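## Task

Put the slip sheet (thin flat sheet) lying flat on the bottom of the green crate, then set the heat sink (finned metal block) upright on top of it with its fins pointing up. Afterwards, return every tool to the stand slot it came from, release any grip, and move the arm well away from the tools. The heat sink cannot be held by the smaller gripper (grip50). A tool locked to the arm is treated as part of the arm.

## Robot and tools

Robot: one arm with a tool changer at its end. Three tools hang in forks of a stand: grip50 (small gripper, 50 mm opening), grip85 (larger gripper, 85 mm) and cup (suction). Only one can be mounted at a time. Cameras cam_high and cam_low (896x504) come back with every result.

Frames. The scene frame has its origin on the table top under the arm base, +z up, +y to the left when facing along +x. Results report end_effector_position (m) and end_effector_quat_wxyz for the center of the changer's flat face, in the scene frame, with or without a tool; at long reach the printed value can be a little off. The face's own z axis points outward from the arm. Tool points, in mm along the face axes: grip50 grip point (0, -25, 180); grip85 (0, 0, 173) closed, 13 mm closer to the face when fully open; cup rim center (0, 0, 175). Both grippers close along face x.

The row. Every motion command is one row of 14 numbers, each in [-1, 1], in this order: dx, dy, dz, rx, ry, rz, tool/lock, grip50_position, grip50_force_limit, grip50_speed, grip85_position, grip85_force_limit, grip85_speed, cup_suction. The first six are not a pose: they are an offset of the changer face from its measured pose at the start of the action (for a call's first action, the last pose a result showed), expressed in the face's own axes. Scale: 1.0 = 0.6 m for dx, dy, dz and 180 degrees for rx, ry, rz, which together form one rotation vector. Each step the command is clipped to 70 mm and 16 degrees from the measured pose, so large offsets need several actions. tool/lock: positive locks the changer onto a plate, negative unlocks, 0 keeps the last command (about 1 s either way). Gripper positions: +1 fully open; grip50 pads meet near -0.65, grip85 near -0.8; -1 means close until stopped. Force limits run from 20 N at -1 up to 185 N (grip50) or 235 N (grip85) at +1; speeds from about 20 mm/s (-1) to 150 mm/s (+1). cup_suction above 0.01 is on, at or below 0.01 off (vents); it persists between actions. Tool fields only act when tool_id shows that tool and it is ready.

Tools (calls):
- execute_actions(actions): a list of actions; each action is up to 15 rows, one per 1/30 s step, the last row held to fill 15 steps. Every row in an action is offset from that action's start pose, not from the previous row. An empty list just returns state.
- move(target, speed, blocking): target is one 14-number row (offset from the last reported pose); the face travels in a straight path of 0.5 to 10 s. speed in m/s, 0.002 to 0.5 (default 0.25); turning up to twice that in rad/s. It does not avoid obstacles. The result adds a move: line (done, off_target, moving, held, fault) plus limits (paced = clipped, held = steps blocked) and distance from target. With blocking=false, poll with wait(0); other motion is refused until the move ends or you call stop.
- wait(seconds): 0 to 10, holds the last command.
- stop(): brakes a running move.
- zoom_image(camera, region): camera cam_high or cam_low, region [x0, y0, x1, y1] pixels, at most 504x504.
- finished_scene(scene): ends that scene for good; call it only when the goal is met and stable.

Result lines: tool_id (grip50, grip85, cup, none), plate_near, locked, unlocked, in_stand, unlock_refused, gripper object_status (0 moving, 1 stopped opening, 2 stopped closing = holding, 3 at target or pads met, may also show with thin items), position_measured counts (grip50 opening ≈ (250 - counts)·0.202 mm; grip85 78≈60 mm, 130≈40, 180≈20, 230 pads meet), cup_suction_measured (1 ≈ full vacuum, ~0 = no seal) and cup_part_present. "Hand target" is where the controller currently drives; "pose unreachable" means the clearance check altered the command; HELD marks clipped steps.

Taking a tool: align the face on the plate within about 1 mm and 1 degree, with face -y toward the fork's open side. When plate_near = 1, send lock +1 and wait for locked = 1. The tool then boots (readings n/a); a gripper closes and reopens by itself. Raise it 10-30 mm (about 20), slide at least 110 mm toward face -y out of the fork, then lift. Returning is the reverse; when in_stand = 1, hold still, send lock -1, wait for unlocked = 1. Unlocking elsewhere is refused. Forks: arms 40-70 mm either side of slot center along face x, front ends 45 mm toward the open side, tops 18 mm under a hung plate's face; slots 180 mm apart; stops are 10 mm tall. Changer is 63 mm wide; its contact block sticks out 46 mm on -y and lock motor 58 mm on +y.

Gripping: set position -1 and keep it; confirm object_status 2. Cup: whole rim on a smooth flat area, away from edges and holes; it pulls the part up to 12 mm closer. Release by setting down and switching suction off, then rise 15 mm. The heat sink needs grip85 or the cup; the thin slip sheet suits the cup.

Avoid: the arm is stiff, so aiming past a contact can trigger a fault (150 N outside force or joint torque over limit: 140 N m for waist, shoulder, elbow; 35.2 N m for wrist joints) that halts it 10 s. Approach contacts slowly. Don't knock anything off the table, drop, slam or swing held parts fast. Prolonged holding heats motors (MOTOR HOT warning, then forced stop). Loose objects may be nudged occasionally; recheck before finishing.

Each tool is called after "Emit:" by a JSON object that holds its "op" and its "data", one argument or row to a line.

## Session

I'll start by looking at the current state of the scene.

Emit:
{"op": "execute_actions", "data": {
  "actions": []
}}

Scene clock: 0.00 s.
end_effector_position=(+0.5065, +0.0115, +0.4834) locked=0 unlocked=1 plate_near=0 in_stand=0 unlock_refused=0 tool_id=none grip50_position_measured=n/a grip50_object_status=n/a grip85_position_measured=n/a grip85_object_status=n/a cup_suction_measured=n/a cup_part_present=n/a end_effector_quat_wxyz=(-0.004, +0.699, +0.715, -0.005)
Joint positions: [ 0.266  0.131  0.192  0.001 -1.629 -0.261]
Joint velocities: [-0.001  0.     0.001  0.     0.     0.   ]
Hand target: +0.506, +0.011, +0.483; -0.004, +0.699, +0.715, -0.005

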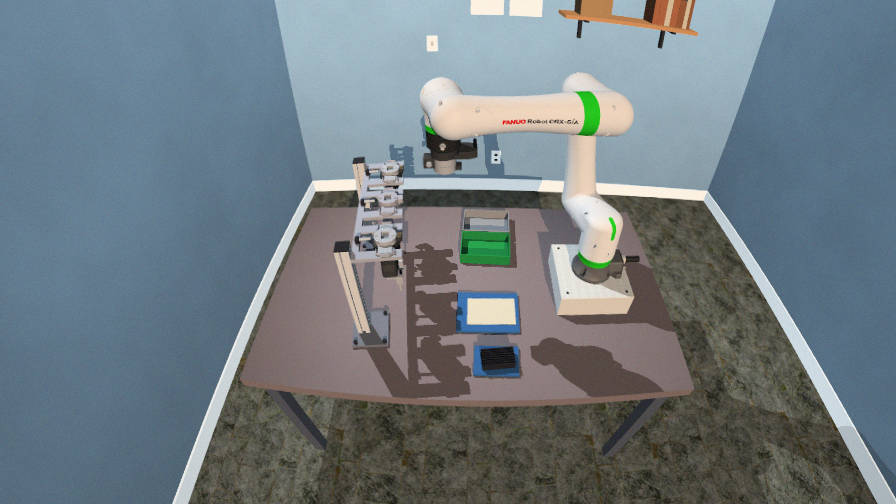

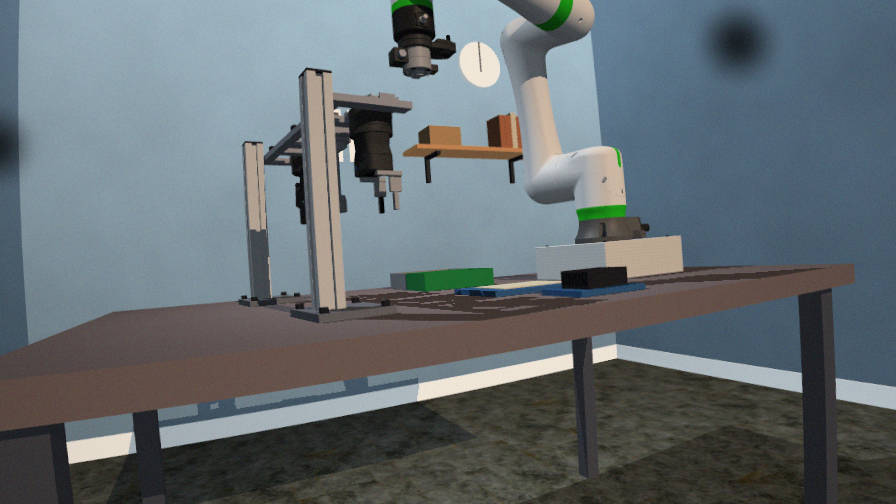

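Emit:
{"op": "zoom_image", "data": {
  "camera": "cam_high",
  "region": [320, 130, 500, 300]
}}

Emit:
{"op": "zoom_image", "data": {
  "camera": "cam_high",
  "region": [430, 190, 650, 390]
}}

Emit:
{"op": "zoom_image", "data": {
  "camera": "cam_low",
  "region": [220, 0, 480, 240]
}}

Emit:
{"op": "zoom_image", "data": {
  "camera": "cam_low",
  "region": [370, 210, 700, 330]
}}

Region (320, 130, 500, 300) of cam_high's 896x504 image, scaled by 2.800, with more detail than that image has.

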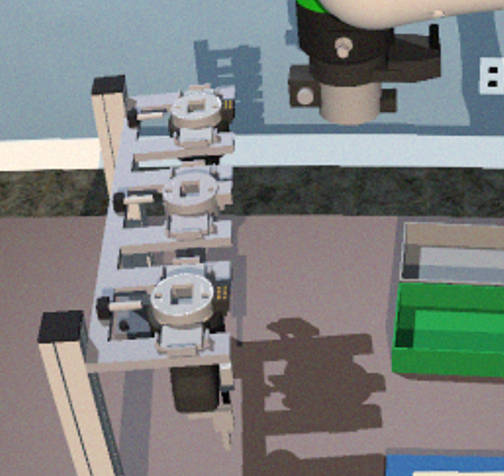

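Region (430, 190, 650, 390) of cam_high's 896x504 image, scaled by 2.291, with more detail than that image has; it fills the top 458 rows of this view, and the rest is white.

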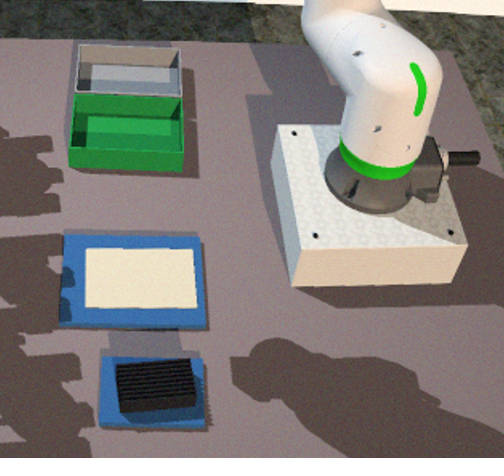

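Region (220, 0, 480, 240) of cam_low's 896x504 image, scaled by 1.938, with more detail than that image has; it fills the top 465 rows of this view, and the rest is white.

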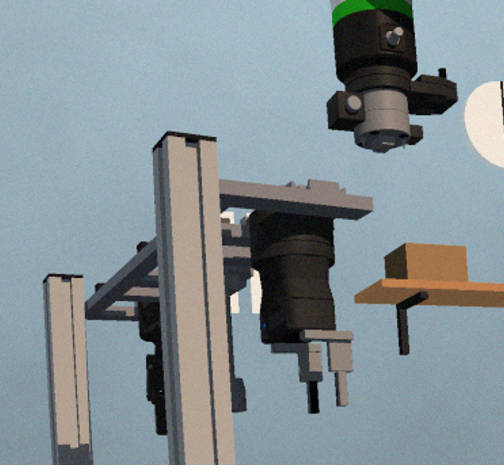

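Region (370, 210, 700, 330) of cam_low's 896x504 image, scaled by 1.527, with more detail than that image has; it fills the top 183 rows of this view, and the rest is white.

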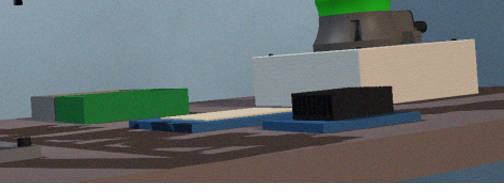

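Emit:
{"op": "zoom_image", "data": {
  "camera": "cam_high",
  "region": [345, 150, 415, 220]
}}

Emit:
{"op": "zoom_image", "data": {
  "camera": "cam_high",
  "region": [345, 205, 415, 275]
}}

Emit:
{"op": "zoom_image", "data": {
  "camera": "cam_high",
  "region": [415, 120, 485, 190]
}}

Region (345, 150, 415, 220) of cam_high's 896x504 image, scaled by 7.200, with more detail than that image has.

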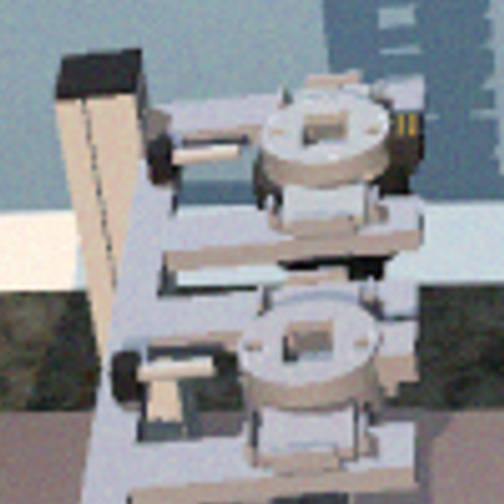

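Region (345, 205, 415, 275) of cam_high's 896x504 image, scaled by 7.200, with more detail than that image has.

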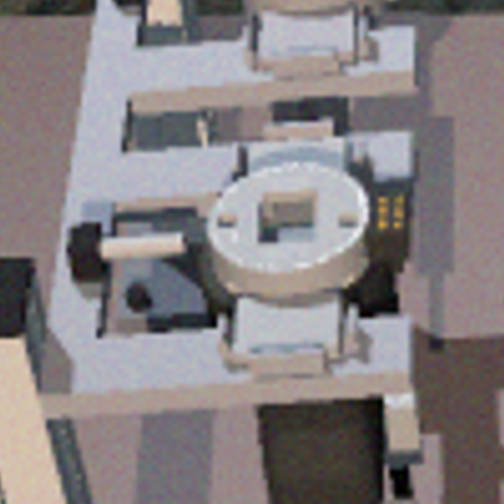

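Region (415, 120, 485, 190) of cam_high's 896x504 image, scaled by 7.200, with more detail than that image has.

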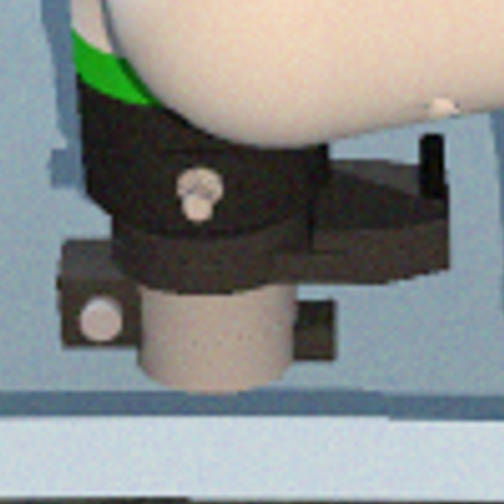

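Emit:
{"op": "move", "data": {
  "target": [-0.03932, 0.30942, 0.08508, -0.00407, 0.0003, -0.0206, 0, 1, 0, 0, 1, 0, 0, 0],
  "speed": 0.25
}}

Scene clock: 28.10 s.
end_effector_position=(+0.6918, -0.0083, +0.4297) locked=0 unlocked=1 plate_near=0 in_stand=0 unlock_refused=0 tool_id=none grip50_position_measured=n/a grip50_object_status=n/a grip85_position_measured=n/a grip85_object_status=n/a cup_suction_measured=n/a cup_part_present=n/a end_effector_quat_wxyz=(+0.000, +0.675, +0.737, -0.000)
Joint positions: [ 0.16   0.637  0.758  0.001 -1.677 -0.09 ]
Joint velocities: [-0.     0.002  0.002 -0.001 -0.003  0.   ]
Hand target: +0.692, -0.008, +0.430; +0.000, +0.675, +0.737, -0.000
Off the commanded pose: 0.001 m, 0 deg.
move: done

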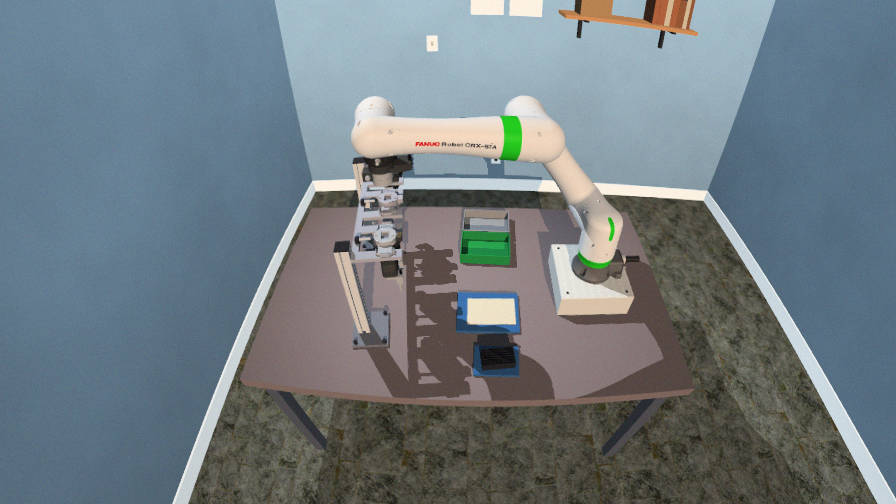

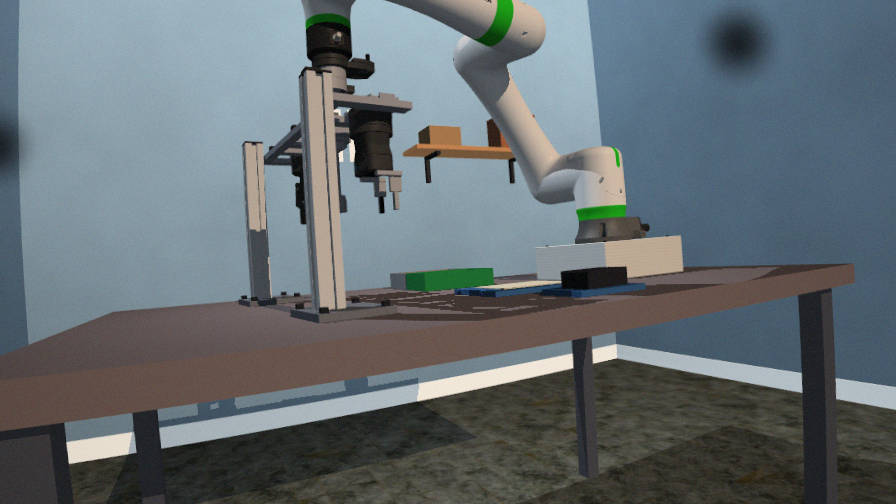

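Emit:
{"op": "zoom_image", "data": {
  "camera": "cam_high",
  "region": [345, 150, 415, 220]
}}

Emit:
{"op": "zoom_image", "data": {
  "camera": "cam_low",
  "region": [280, 20, 420, 160]
}}

Region (345, 150, 415, 220) of cam_high's 896x504 image, scaled by 7.200, with more detail than that image has.

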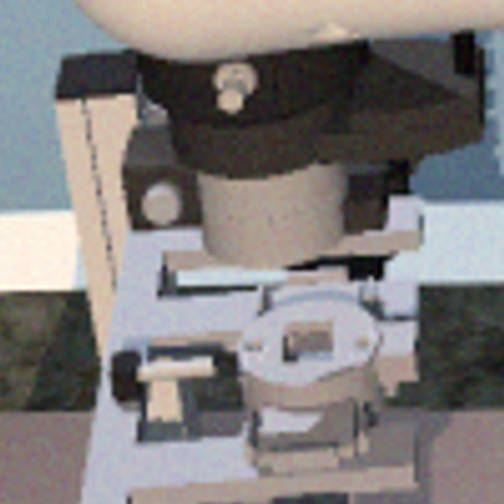

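Region (280, 20, 420, 160) of cam_low's 896x504 image, scaled by 3.600, with more detail than that image has.

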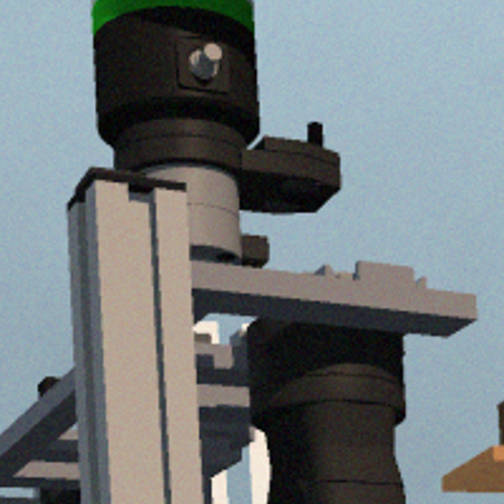

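Emit:
{"op": "zoom_image", "data": {
  "camera": "cam_low",
  "region": [315, 75, 385, 145]
}}

Emit:
{"op": "zoom_image", "data": {
  "camera": "cam_low",
  "region": [240, 110, 360, 230]
}}

Region (315, 75, 385, 145) of cam_low's 896x504 image, scaled by 7.200, with more detail than that image has.

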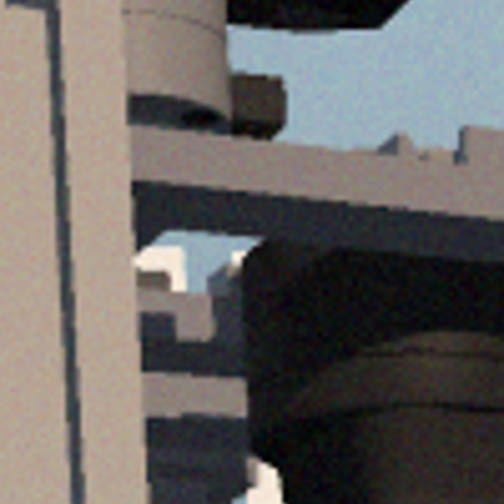

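Region (240, 110, 360, 230) of cam_low's 896x504 image, scaled by 4.200, with more detail than that image has.

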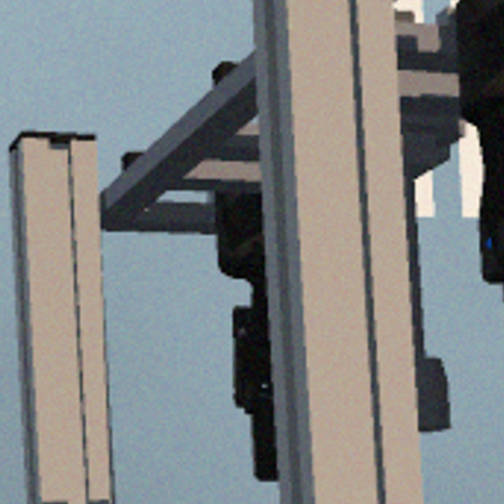

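Emit:
{"op": "move", "data": {
  "target": [0, 0, 0.05, 0, 0, 0, 0, 1, 0, 0, 1, 0, 0, 0],
  "speed": 0.1
}}

Emit:
{"op": "zoom_image", "data": {
  "camera": "cam_high",
  "region": [345, 150, 415, 220]
}}

Emit:
{"op": "zoom_image", "data": {
  "camera": "cam_low",
  "region": [280, 20, 420, 160]
}}

Scene clock: 42.07 s.
end_effector_position=(+0.6917, -0.0084, +0.3997) locked=0 unlocked=1 plate_near=0 in_stand=0 unlock_refused=0 tool_id=none grip50_position_measured=n/a grip50_object_status=n/a grip85_position_measured=n/a grip85_object_status=n/a cup_suction_measured=n/a cup_part_present=n/a end_effector_quat_wxyz=(+0.000, +0.675, +0.737, -0.000)
Joint positions: [ 0.16   0.63   0.678  0.001 -1.603 -0.09 ]
Joint velocities: [-0.     0.    -0.001  0.002  0.001 -0.   ]
Hand target: +0.692, -0.008, +0.400; +0.000, +0.675, +0.737, -0.000
Off the commanded pose: 0.000 m, 0 deg.
move: done

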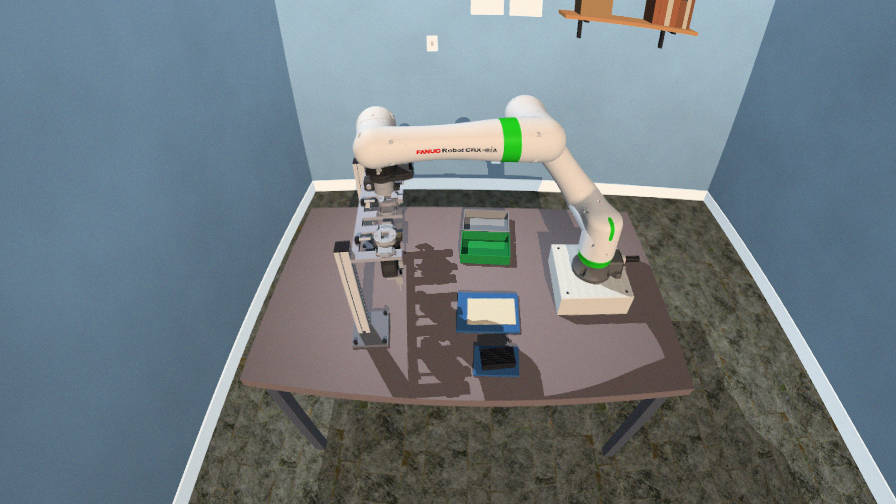

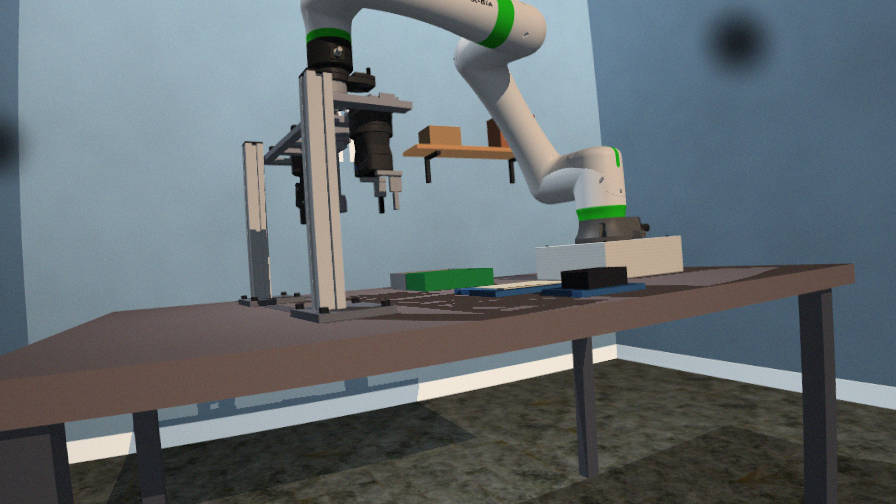

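Region (345, 150, 415, 220) of cam_high's 896x504 image, scaled by 7.200, with more detail than that image has.

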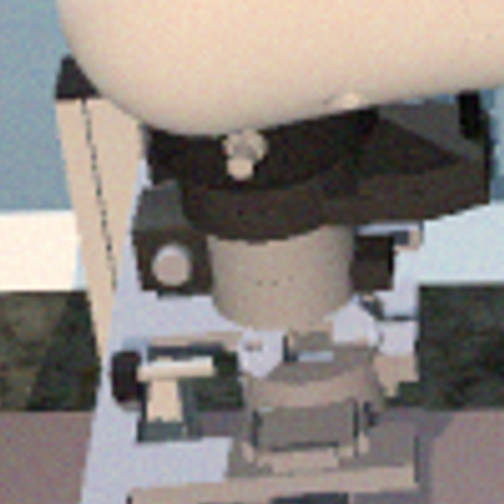

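Region (280, 20, 420, 160) of cam_low's 896x504 image, scaled by 3.600, with more detail than that image has.

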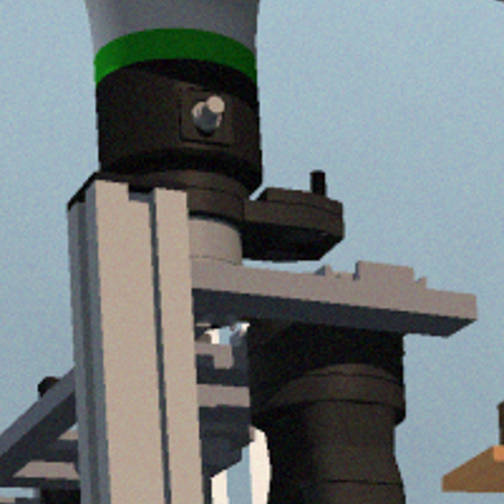

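Emit:
{"op": "zoom_image", "data": {
  "camera": "cam_high",
  "region": [368, 178, 408, 218]
}}

Emit:
{"op": "zoom_image", "data": {
  "camera": "cam_low",
  "region": [325, 95, 365, 135]
}}

Region (368, 178, 408, 218) of cam_high's 896x504 image, scaled by 12.600, with more detail than that image has.

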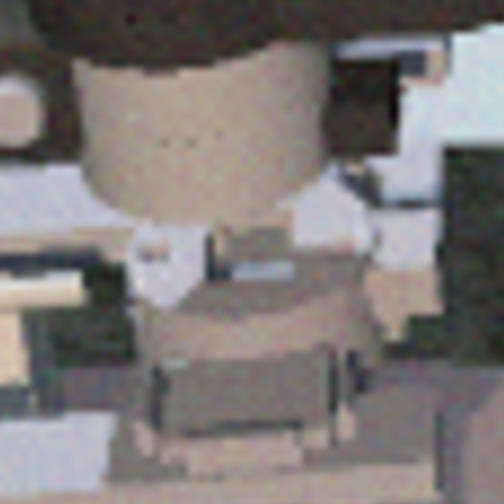

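Region (325, 95, 365, 135) of cam_low's 896x504 image, scaled by 12.600, with more detail than that image has.

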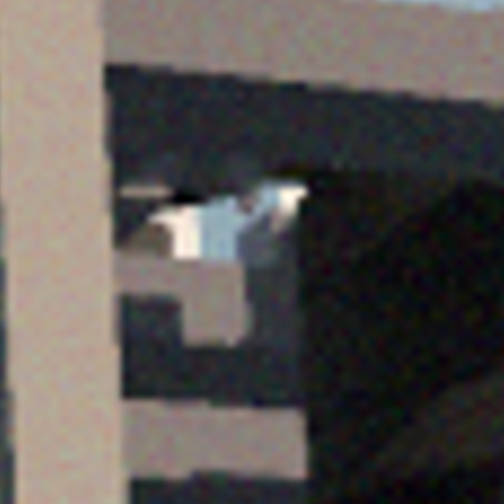

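Emit:
{"op": "move", "data": {
  "target": [-0.02273, -0.00786, 0.025, 0, 0, 0, 0, 1, 0, 0, 1, 0, 0, 0],
  "speed": 0.08
}}

Emit:
{"op": "zoom_image", "data": {
  "camera": "cam_high",
  "region": [368, 178, 408, 218]
}}

Emit:
{"op": "zoom_image", "data": {
  "camera": "cam_high",
  "region": [345, 150, 415, 220]
}}

Emit:
{"op": "zoom_image", "data": {
  "camera": "cam_low",
  "region": [315, 75, 385, 145]
}}

Scene clock: 58.60 s.
end_effector_position=(+0.6881, -0.0223, +0.3847) locked=0 unlocked=1 plate_near=0 in_stand=0 unlock_refused=0 tool_id=none grip50_position_measured=n/a grip50_object_status=n/a grip85_position_measured=n/a grip85_object_status=n/a cup_suction_measured=n/a cup_part_present=n/a end_effector_quat_wxyz=(+0.000, +0.675, +0.737, -0.000)
Joint positions: [ 0.14   0.619  0.626  0.001 -1.562 -0.07 ]
Joint velocities: [-0.    -0.    -0.001 -0.     0.001  0.   ]
Hand target: +0.688, -0.022, +0.385; +0.000, +0.675, +0.737, -0.000
Off the commanded pose: 0.000 m, 0 deg.
move: done

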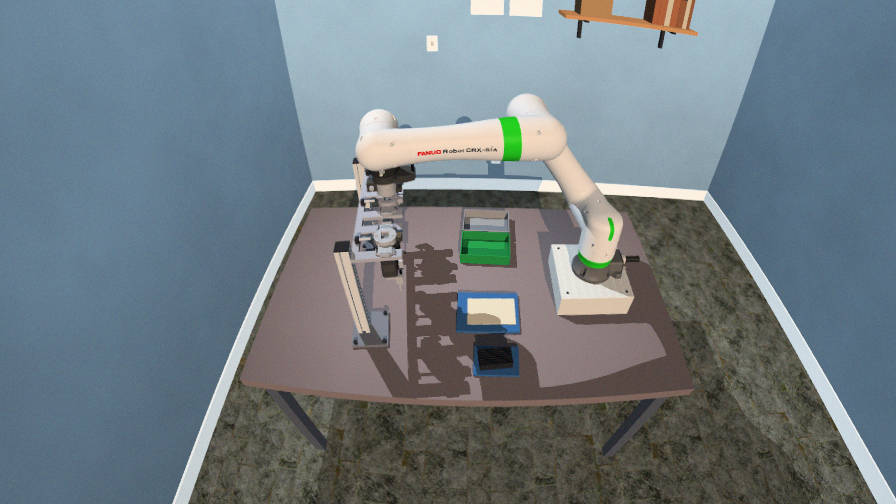

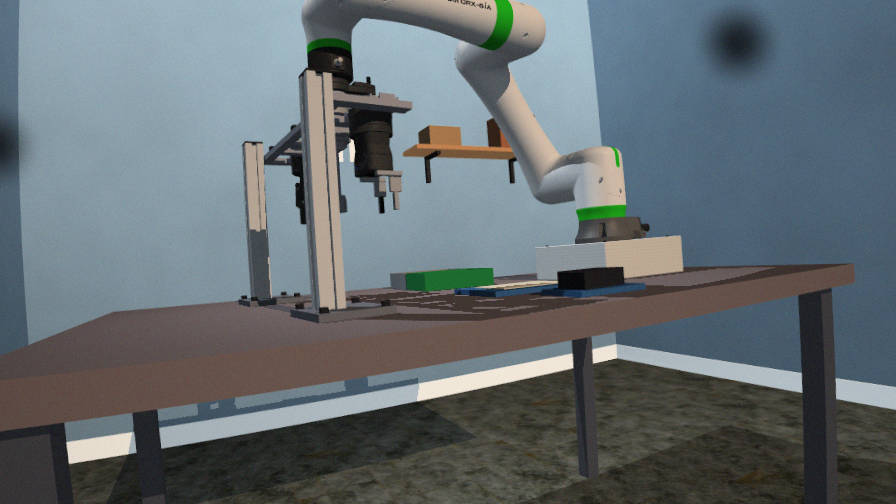

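Region (368, 178, 408, 218) of cam_high's 896x504 image, scaled by 12.600, with more detail than that image has.

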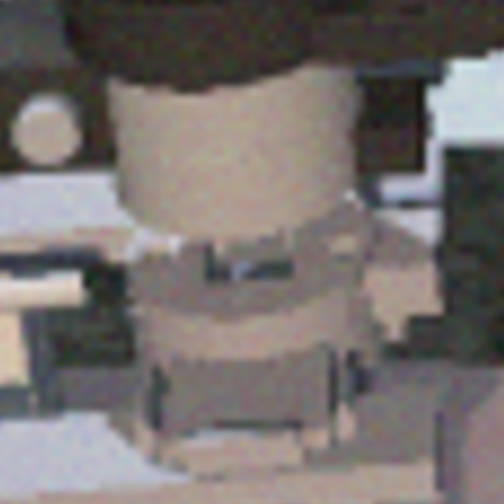

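Region (345, 150, 415, 220) of cam_high's 896x504 image, scaled by 7.200, with more detail than that image has.

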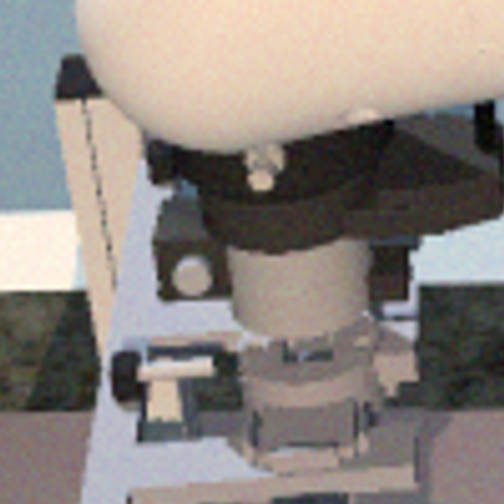

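Region (315, 75, 385, 145) of cam_low's 896x504 image, scaled by 7.200, with more detail than that image has.

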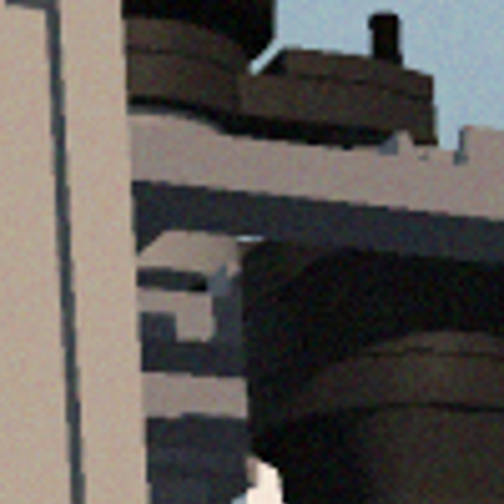

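Emit:
{"op": "execute_actions", "data": {
  "actions": [
    [[0,0,0.001,0,0,0,0,1,0,0,1,0,0,0],[0,0,0.002,0,0,0,0,1,0,0,1,0,0,0],[0,0,0.0035,0,0,0,0,1,0,0,1,0,0,0],[0,0,0.005,0,0,0,0,1,0,0,1,0,0,0],[0,0,0.0065,0,0,0,0,1,0,0,1,0,0,0],[0,0,0.008,0,0,0,0,1,0,0,1,0,0,0],[0,0,0.009,0,0,0,0,1,0,0,1,0,0,0],[0,0,0.010,0,0,0,0,1,0,0,1,0,0,0]]
  ]
}}

Emit:
{"op": "zoom_image", "data": {
  "camera": "cam_high",
  "region": [368, 178, 408, 218]
}}

Scene clock: 69.57 s.
end_effector_position=(+0.6881, -0.0224, +0.3788) locked=0 unlocked=1 plate_near=0 in_stand=0 unlock_refused=0 tool_id=none grip50_position_measured=n/a grip50_object_status=n/a grip85_position_measured=n/a grip85_object_status=n/a cup_suction_measured=n/a cup_part_present=n/a end_effector_quat_wxyz=(+0.000, +0.675, +0.737, -0.000)
Joint positions: [ 0.14   0.62   0.613  0.001 -1.548 -0.07 ]
Joint velocities: [-0.001  0.    -0.001 -0.001  0.002 -0.   ]
Hand target: +0.688, -0.022, +0.379; +0.000, +0.675, +0.737, -0.000
Off the commanded pose: 0.000 m, 0 deg.
Step readings (end_effector_position):
0: (+0.6881, -0.0224, +0.3847)
1: (+0.6881, -0.0224, +0.3847)
2: (+0.6881, -0.0224, +0.3845)
4: (+0.6881, -0.0224, +0.3835)
8: (+0.6881, -0.0224, +0.3804)
15: end_effector_position above

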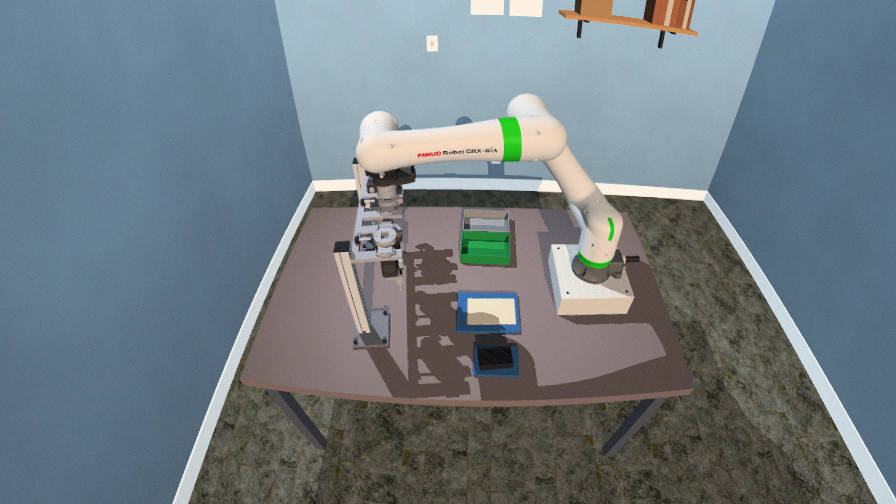

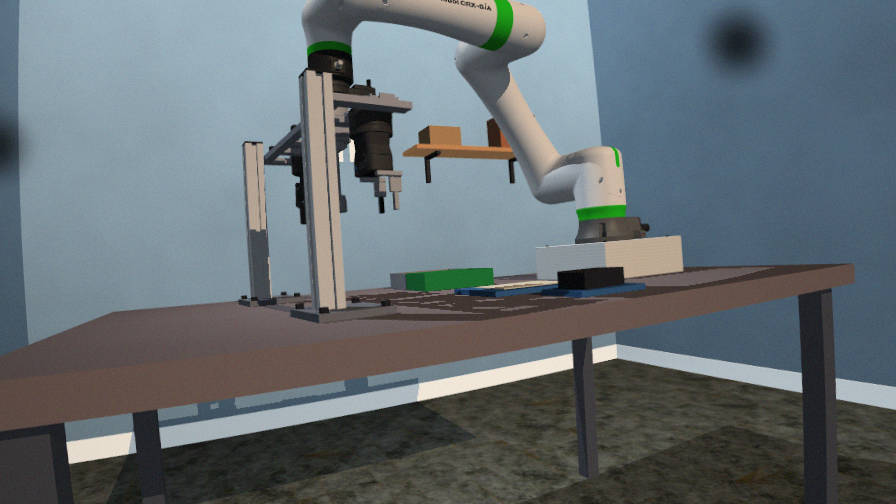

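Region (368, 178, 408, 218) of cam_high's 896x504 image, scaled by 12.600, with more detail than that image has.

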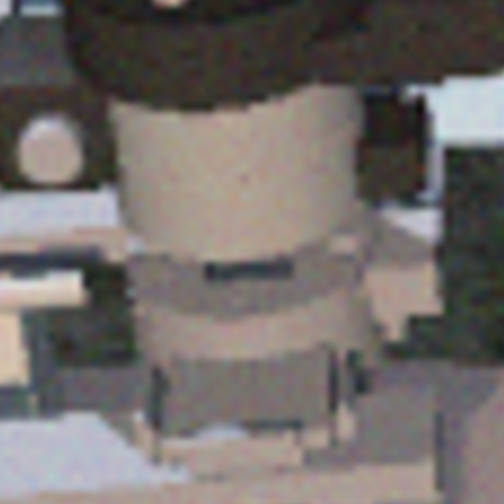

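Emit:
{"op": "execute_actions", "data": {
  "actions": [
    [[0,0,0.0017,0,0,0,0,1,0,0,1,0,0,0]],
    [[0,0,0.0017,0,0,0,0,1,0,0,1,0,0,0]],
    [[0,0,0.0017,0,0,0,0,1,0,0,1,0,0,0]]
  ]
}}

Scene clock: 72.30 s.
end_effector_position=(+0.6881, -0.0224, +0.3757) locked=0 unlocked=1 plate_near=0 in_stand=0 unlock_refused=0 tool_id=none grip50_position_measured=n/a grip50_object_status=n/a grip85_position_measured=n/a grip85_object_status=n/a cup_suction_measured=n/a cup_part_present=n/a end_effector_quat_wxyz=(+0.000, +0.675, +0.737, -0.000)
Joint positions: [ 0.14   0.62   0.606  0.001 -1.541 -0.07 ]
Joint velocities: [ 0.001 -0.     0.    -0.002  0.    -0.   ]
Hand target: +0.688, -0.022, +0.376; +0.000, +0.675, +0.737, -0.000
Off the commanded pose: 0.000 m, 0 deg.
Step readings (end_effector_position; steps 1 to 15: 1st action; 16 to 30: 2nd action; 31 to 45: 3rd action):
0: (+0.6881, -0.0224, +0.3787)
1: (+0.6881, -0.0224, +0.3787)
2: (+0.6881, -0.0224, +0.3784)
4: (+0.6881, -0.0224, +0.3779)
8: (+0.6881, -0.0224, +0.3778)
15: (+0.6881, -0.0224, +0.3777)
16: (+0.6881, -0.0224, +0.3777)
17: (+0.6881, -0.0224, +0.3774)
19: (+0.6881, -0.0224, +0.3769)
23: (+0.6881, -0.0224, +0.3768)
30: (+0.6881, -0.0224, +0.3767)
31: (+0.6881, -0.0224, +0.3767)
32: (+0.6881, -0.0224, +0.3764)
34: (+0.6881, -0.0224, +0.3758)
38: (+0.6881, -0.0224, +0.3757)
45: end_effector_position above

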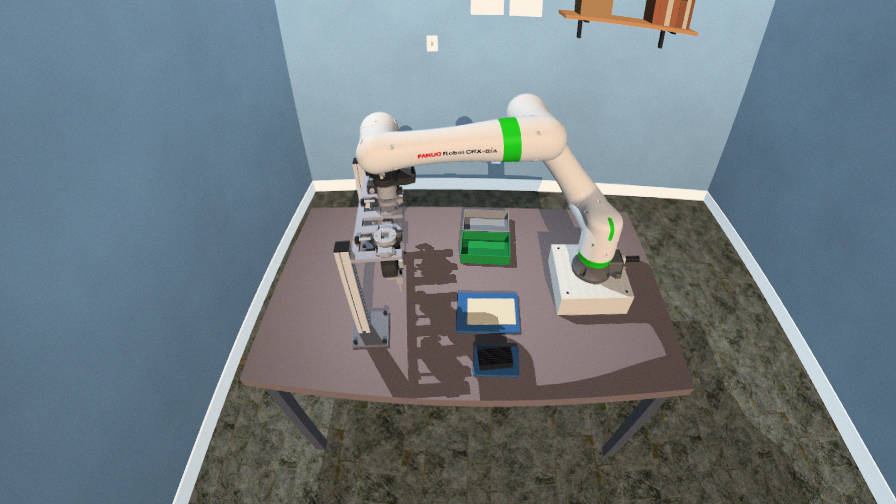

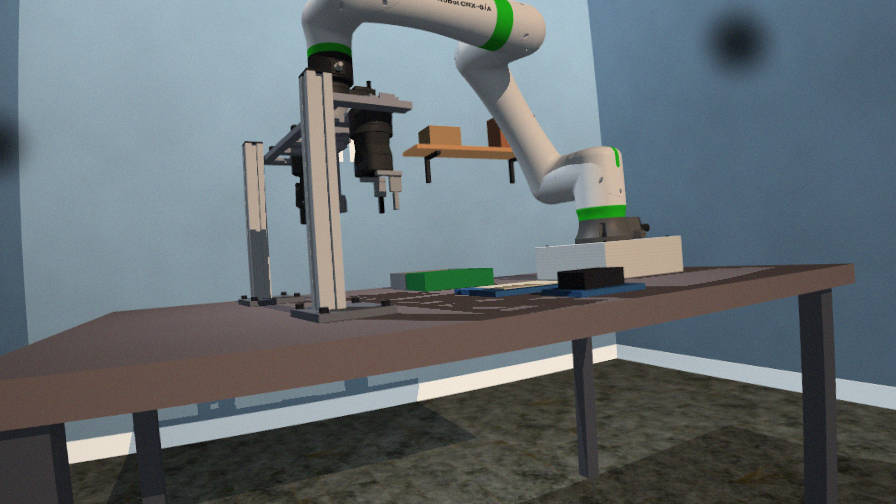

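Emit:
{"op": "execute_actions", "data": {
  "actions": [
    [[0,0,0.0017,0,0,0,0,1,0,0,1,0,0,0]],
    [[0,0,0.0017,0,0,0,0,1,0,0,1,0,0,0]],
    [[0,0,0.0017,0,0,0,0,1,0,0,1,0,0,0]]
  ]
}}

Emit:
{"op": "zoom_image", "data": {
  "camera": "cam_high",
  "region": [368, 178, 408, 218]
}}

Scene clock: 74.53 s.
end_effector_position=(+0.6881, -0.0224, +0.3727) locked=0 unlocked=1 plate_near=0 in_stand=0 unlock_refused=0 tool_id=none grip50_position_measured=n/a grip50_object_status=n/a grip85_position_measured=n/a grip85_object_status=n/a cup_suction_measured=n/a cup_part_present=n/a end_effector_quat_wxyz=(+0.000, +0.675, +0.737, -0.000)
Joint positions: [ 0.14   0.62   0.599  0.001 -1.534 -0.07 ]
Joint velocities: [ 0.     0.    -0.     0.    -0.001  0.   ]
Hand target: +0.688, -0.022, +0.373; +0.000, +0.675, +0.737, -0.000
Off the commanded pose: 0.000 m, 0 deg.
Step readings (end_effector_position; steps 1 to 15: 1st action; 16 to 30: 2nd action; 31 to 45: 3rd action):
0: (+0.6881, -0.0224, +0.3757)
1: (+0.6881, -0.0224, +0.3757)
2: (+0.6881, -0.0224, +0.3753)
4: (+0.6881, -0.0224, +0.3749)
8: (+0.6881, -0.0224, +0.3747)
15: (+0.6881, -0.0224, +0.3747)
16: (+0.6881, -0.0224, +0.3747)
17: (+0.6881, -0.0224, +0.3743)
19: (+0.6881, -0.0224, +0.3738)
23: (+0.6881, -0.0224, +0.3737)
30: (+0.6881, -0.0224, +0.3737)
31: (+0.6881, -0.0224, +0.3736)
32: (+0.6881, -0.0224, +0.3733)
34: (+0.6881, -0.0224, +0.3728)
38: (+0.6881, -0.0224, +0.3727)
45: end_effector_position above

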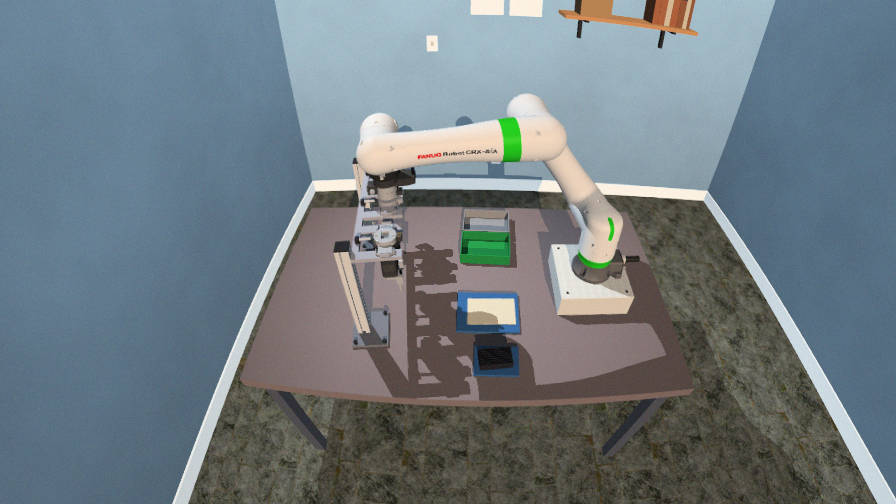

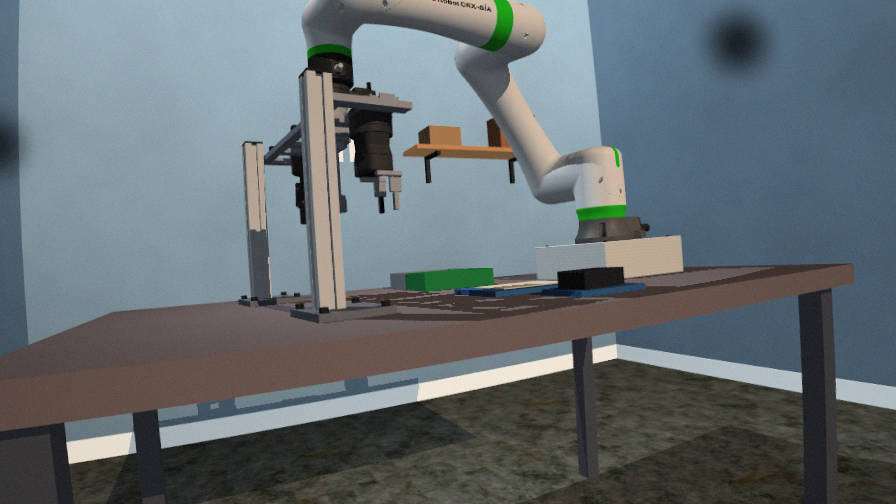

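Region (368, 178, 408, 218) of cam_high's 896x504 image, scaled by 12.600, with more detail than that image has.

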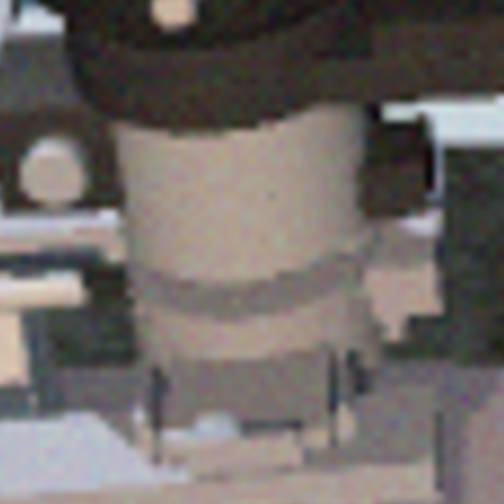

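Emit:
{"op": "execute_actions", "data": {
  "actions": [
    [[0,0,0.0017,0,0,0,0,1,0,0,1,0,0,0]],
    [[0,0,0.0017,0,0,0,0,1,0,0,1,0,0,0]]
  ]
}}

Scene clock: 76.47 s.
end_effector_position=(+0.6881, -0.0224, +0.3706) locked=0 unlocked=1 plate_near=0 in_stand=0 unlock_refused=0 tool_id=none grip50_position_measured=n/a grip50_object_status=n/a grip85_position_measured=n/a grip85_object_status=n/a cup_suction_measured=n/a cup_part_present=n/a end_effector_quat_wxyz=(+0.000, +0.675, +0.737, -0.000)
Joint positions: [ 0.14   0.62   0.595  0.001 -1.529 -0.07 ]
Joint velocities: [-0.     0.    -0.001 -0.001  0.001  0.   ]
Hand target: +0.688, -0.022, +0.371; +0.000, +0.675, +0.737, -0.000
Off the commanded pose: 0.000 m, 0 deg.
Step readings (end_effector_position; steps 1 to 15: 1st action; 16 to 30: 2nd action):
0: (+0.6881, -0.0224, +0.3727)
1: (+0.6881, -0.0224, +0.3726)
2: (+0.6881, -0.0224, +0.3723)
4: (+0.6881, -0.0224, +0.3718)
8: (+0.6881, -0.0224, +0.3716)
15: (+0.6881, -0.0224, +0.3716)
16: (+0.6881, -0.0224, +0.3716)
17: (+0.6881, -0.0224, +0.3713)
19: (+0.6881, -0.0224, +0.3708)
23: (+0.6881, -0.0224, +0.3706)
30: end_effector_position above

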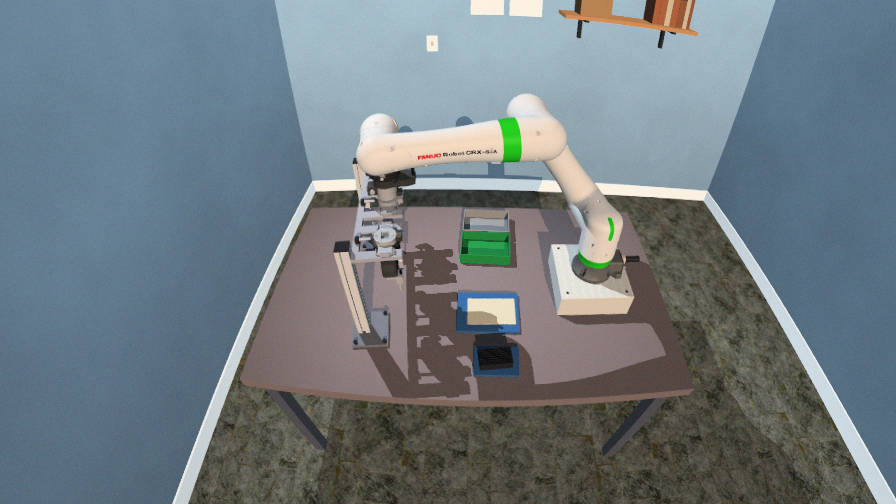

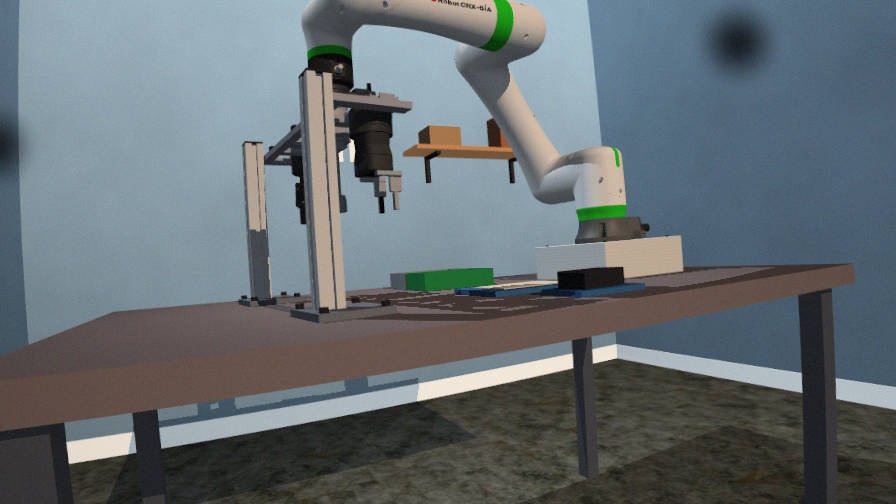

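Emit:
{"op": "execute_actions", "data": {
  "actions": [
    [[0,0,0.0017,0,0,0,0,1,0,0,1,0,0,0]],
    [[0,0,0.0017,0,0,0,0,1,0,0,1,0,0,0]]
  ]
}}

Emit:
{"op": "zoom_image", "data": {
  "camera": "cam_high",
  "region": [368, 178, 408, 218]
}}

Scene clock: 78.63 s.
end_effector_position=(+0.6881, -0.0224, +0.3686) locked=0 unlocked=1 plate_near=0 in_stand=0 unlock_refused=0 tool_id=none grip50_position_measured=n/a grip50_object_status=n/a grip85_position_measured=n/a grip85_object_status=n/a cup_suction_measured=n/a cup_part_present=n/a end_effector_quat_wxyz=(+0.000, +0.675, +0.737, -0.000)
Joint positions: [ 0.14   0.621  0.59   0.001 -1.525 -0.07 ]
Joint velocities: [-0.001  0.    -0.001  0.    -0.001 -0.   ]
Hand target: +0.688, -0.022, +0.369; +0.000, +0.675, +0.737, -0.000
Off the commanded pose: 0.000 m, 0 deg.
Step readings (end_effector_position; steps 1 to 15: 1st action; 16 to 30: 2nd action):
0: (+0.6881, -0.0224, +0.3706)
1: (+0.6881, -0.0224, +0.3706)
2: (+0.6881, -0.0224, +0.3702)
4: (+0.6881, -0.0224, +0.3697)
8: (+0.6881, -0.0224, +0.3696)
15: (+0.6881, -0.0224, +0.3696)
16: (+0.6881, -0.0224, +0.3695)
17: (+0.6881, -0.0224, +0.3692)
19: (+0.6881, -0.0224, +0.3687)
23: (+0.6881, -0.0224, +0.3686)
30: end_effector_position above

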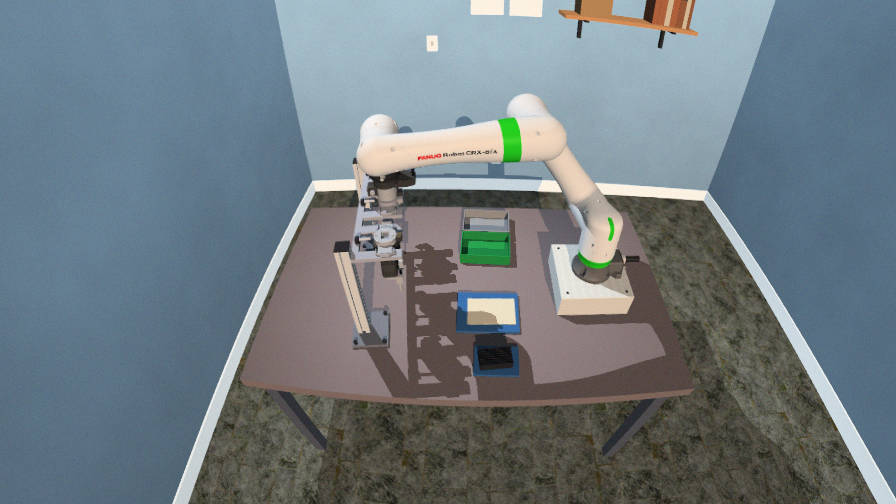

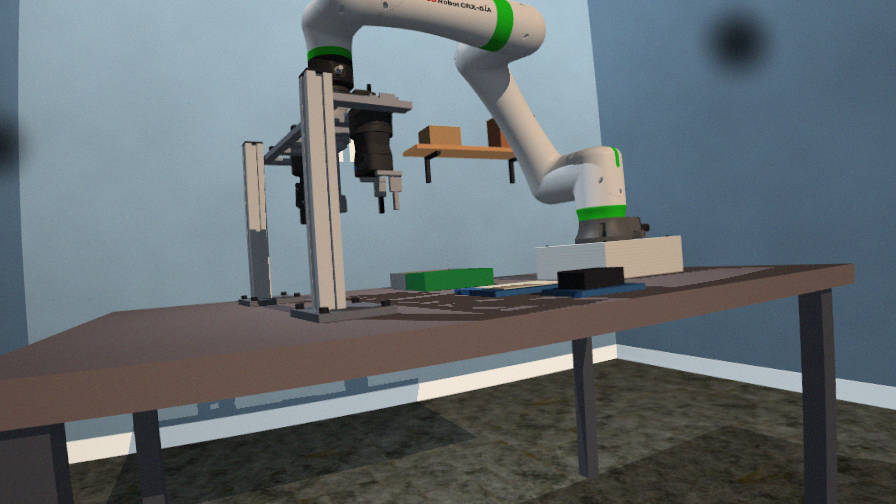

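Region (368, 178, 408, 218) of cam_high's 896x504 image, scaled by 12.600, with more detail than that image has.

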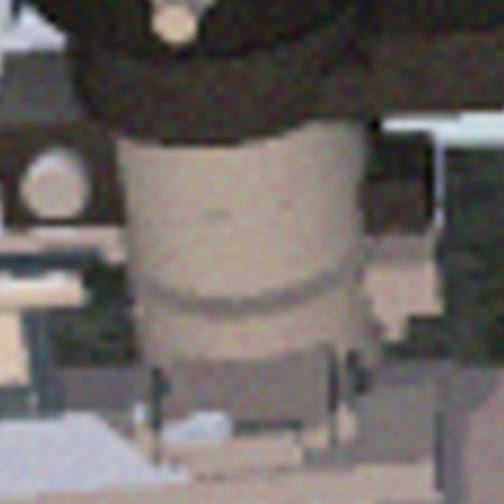

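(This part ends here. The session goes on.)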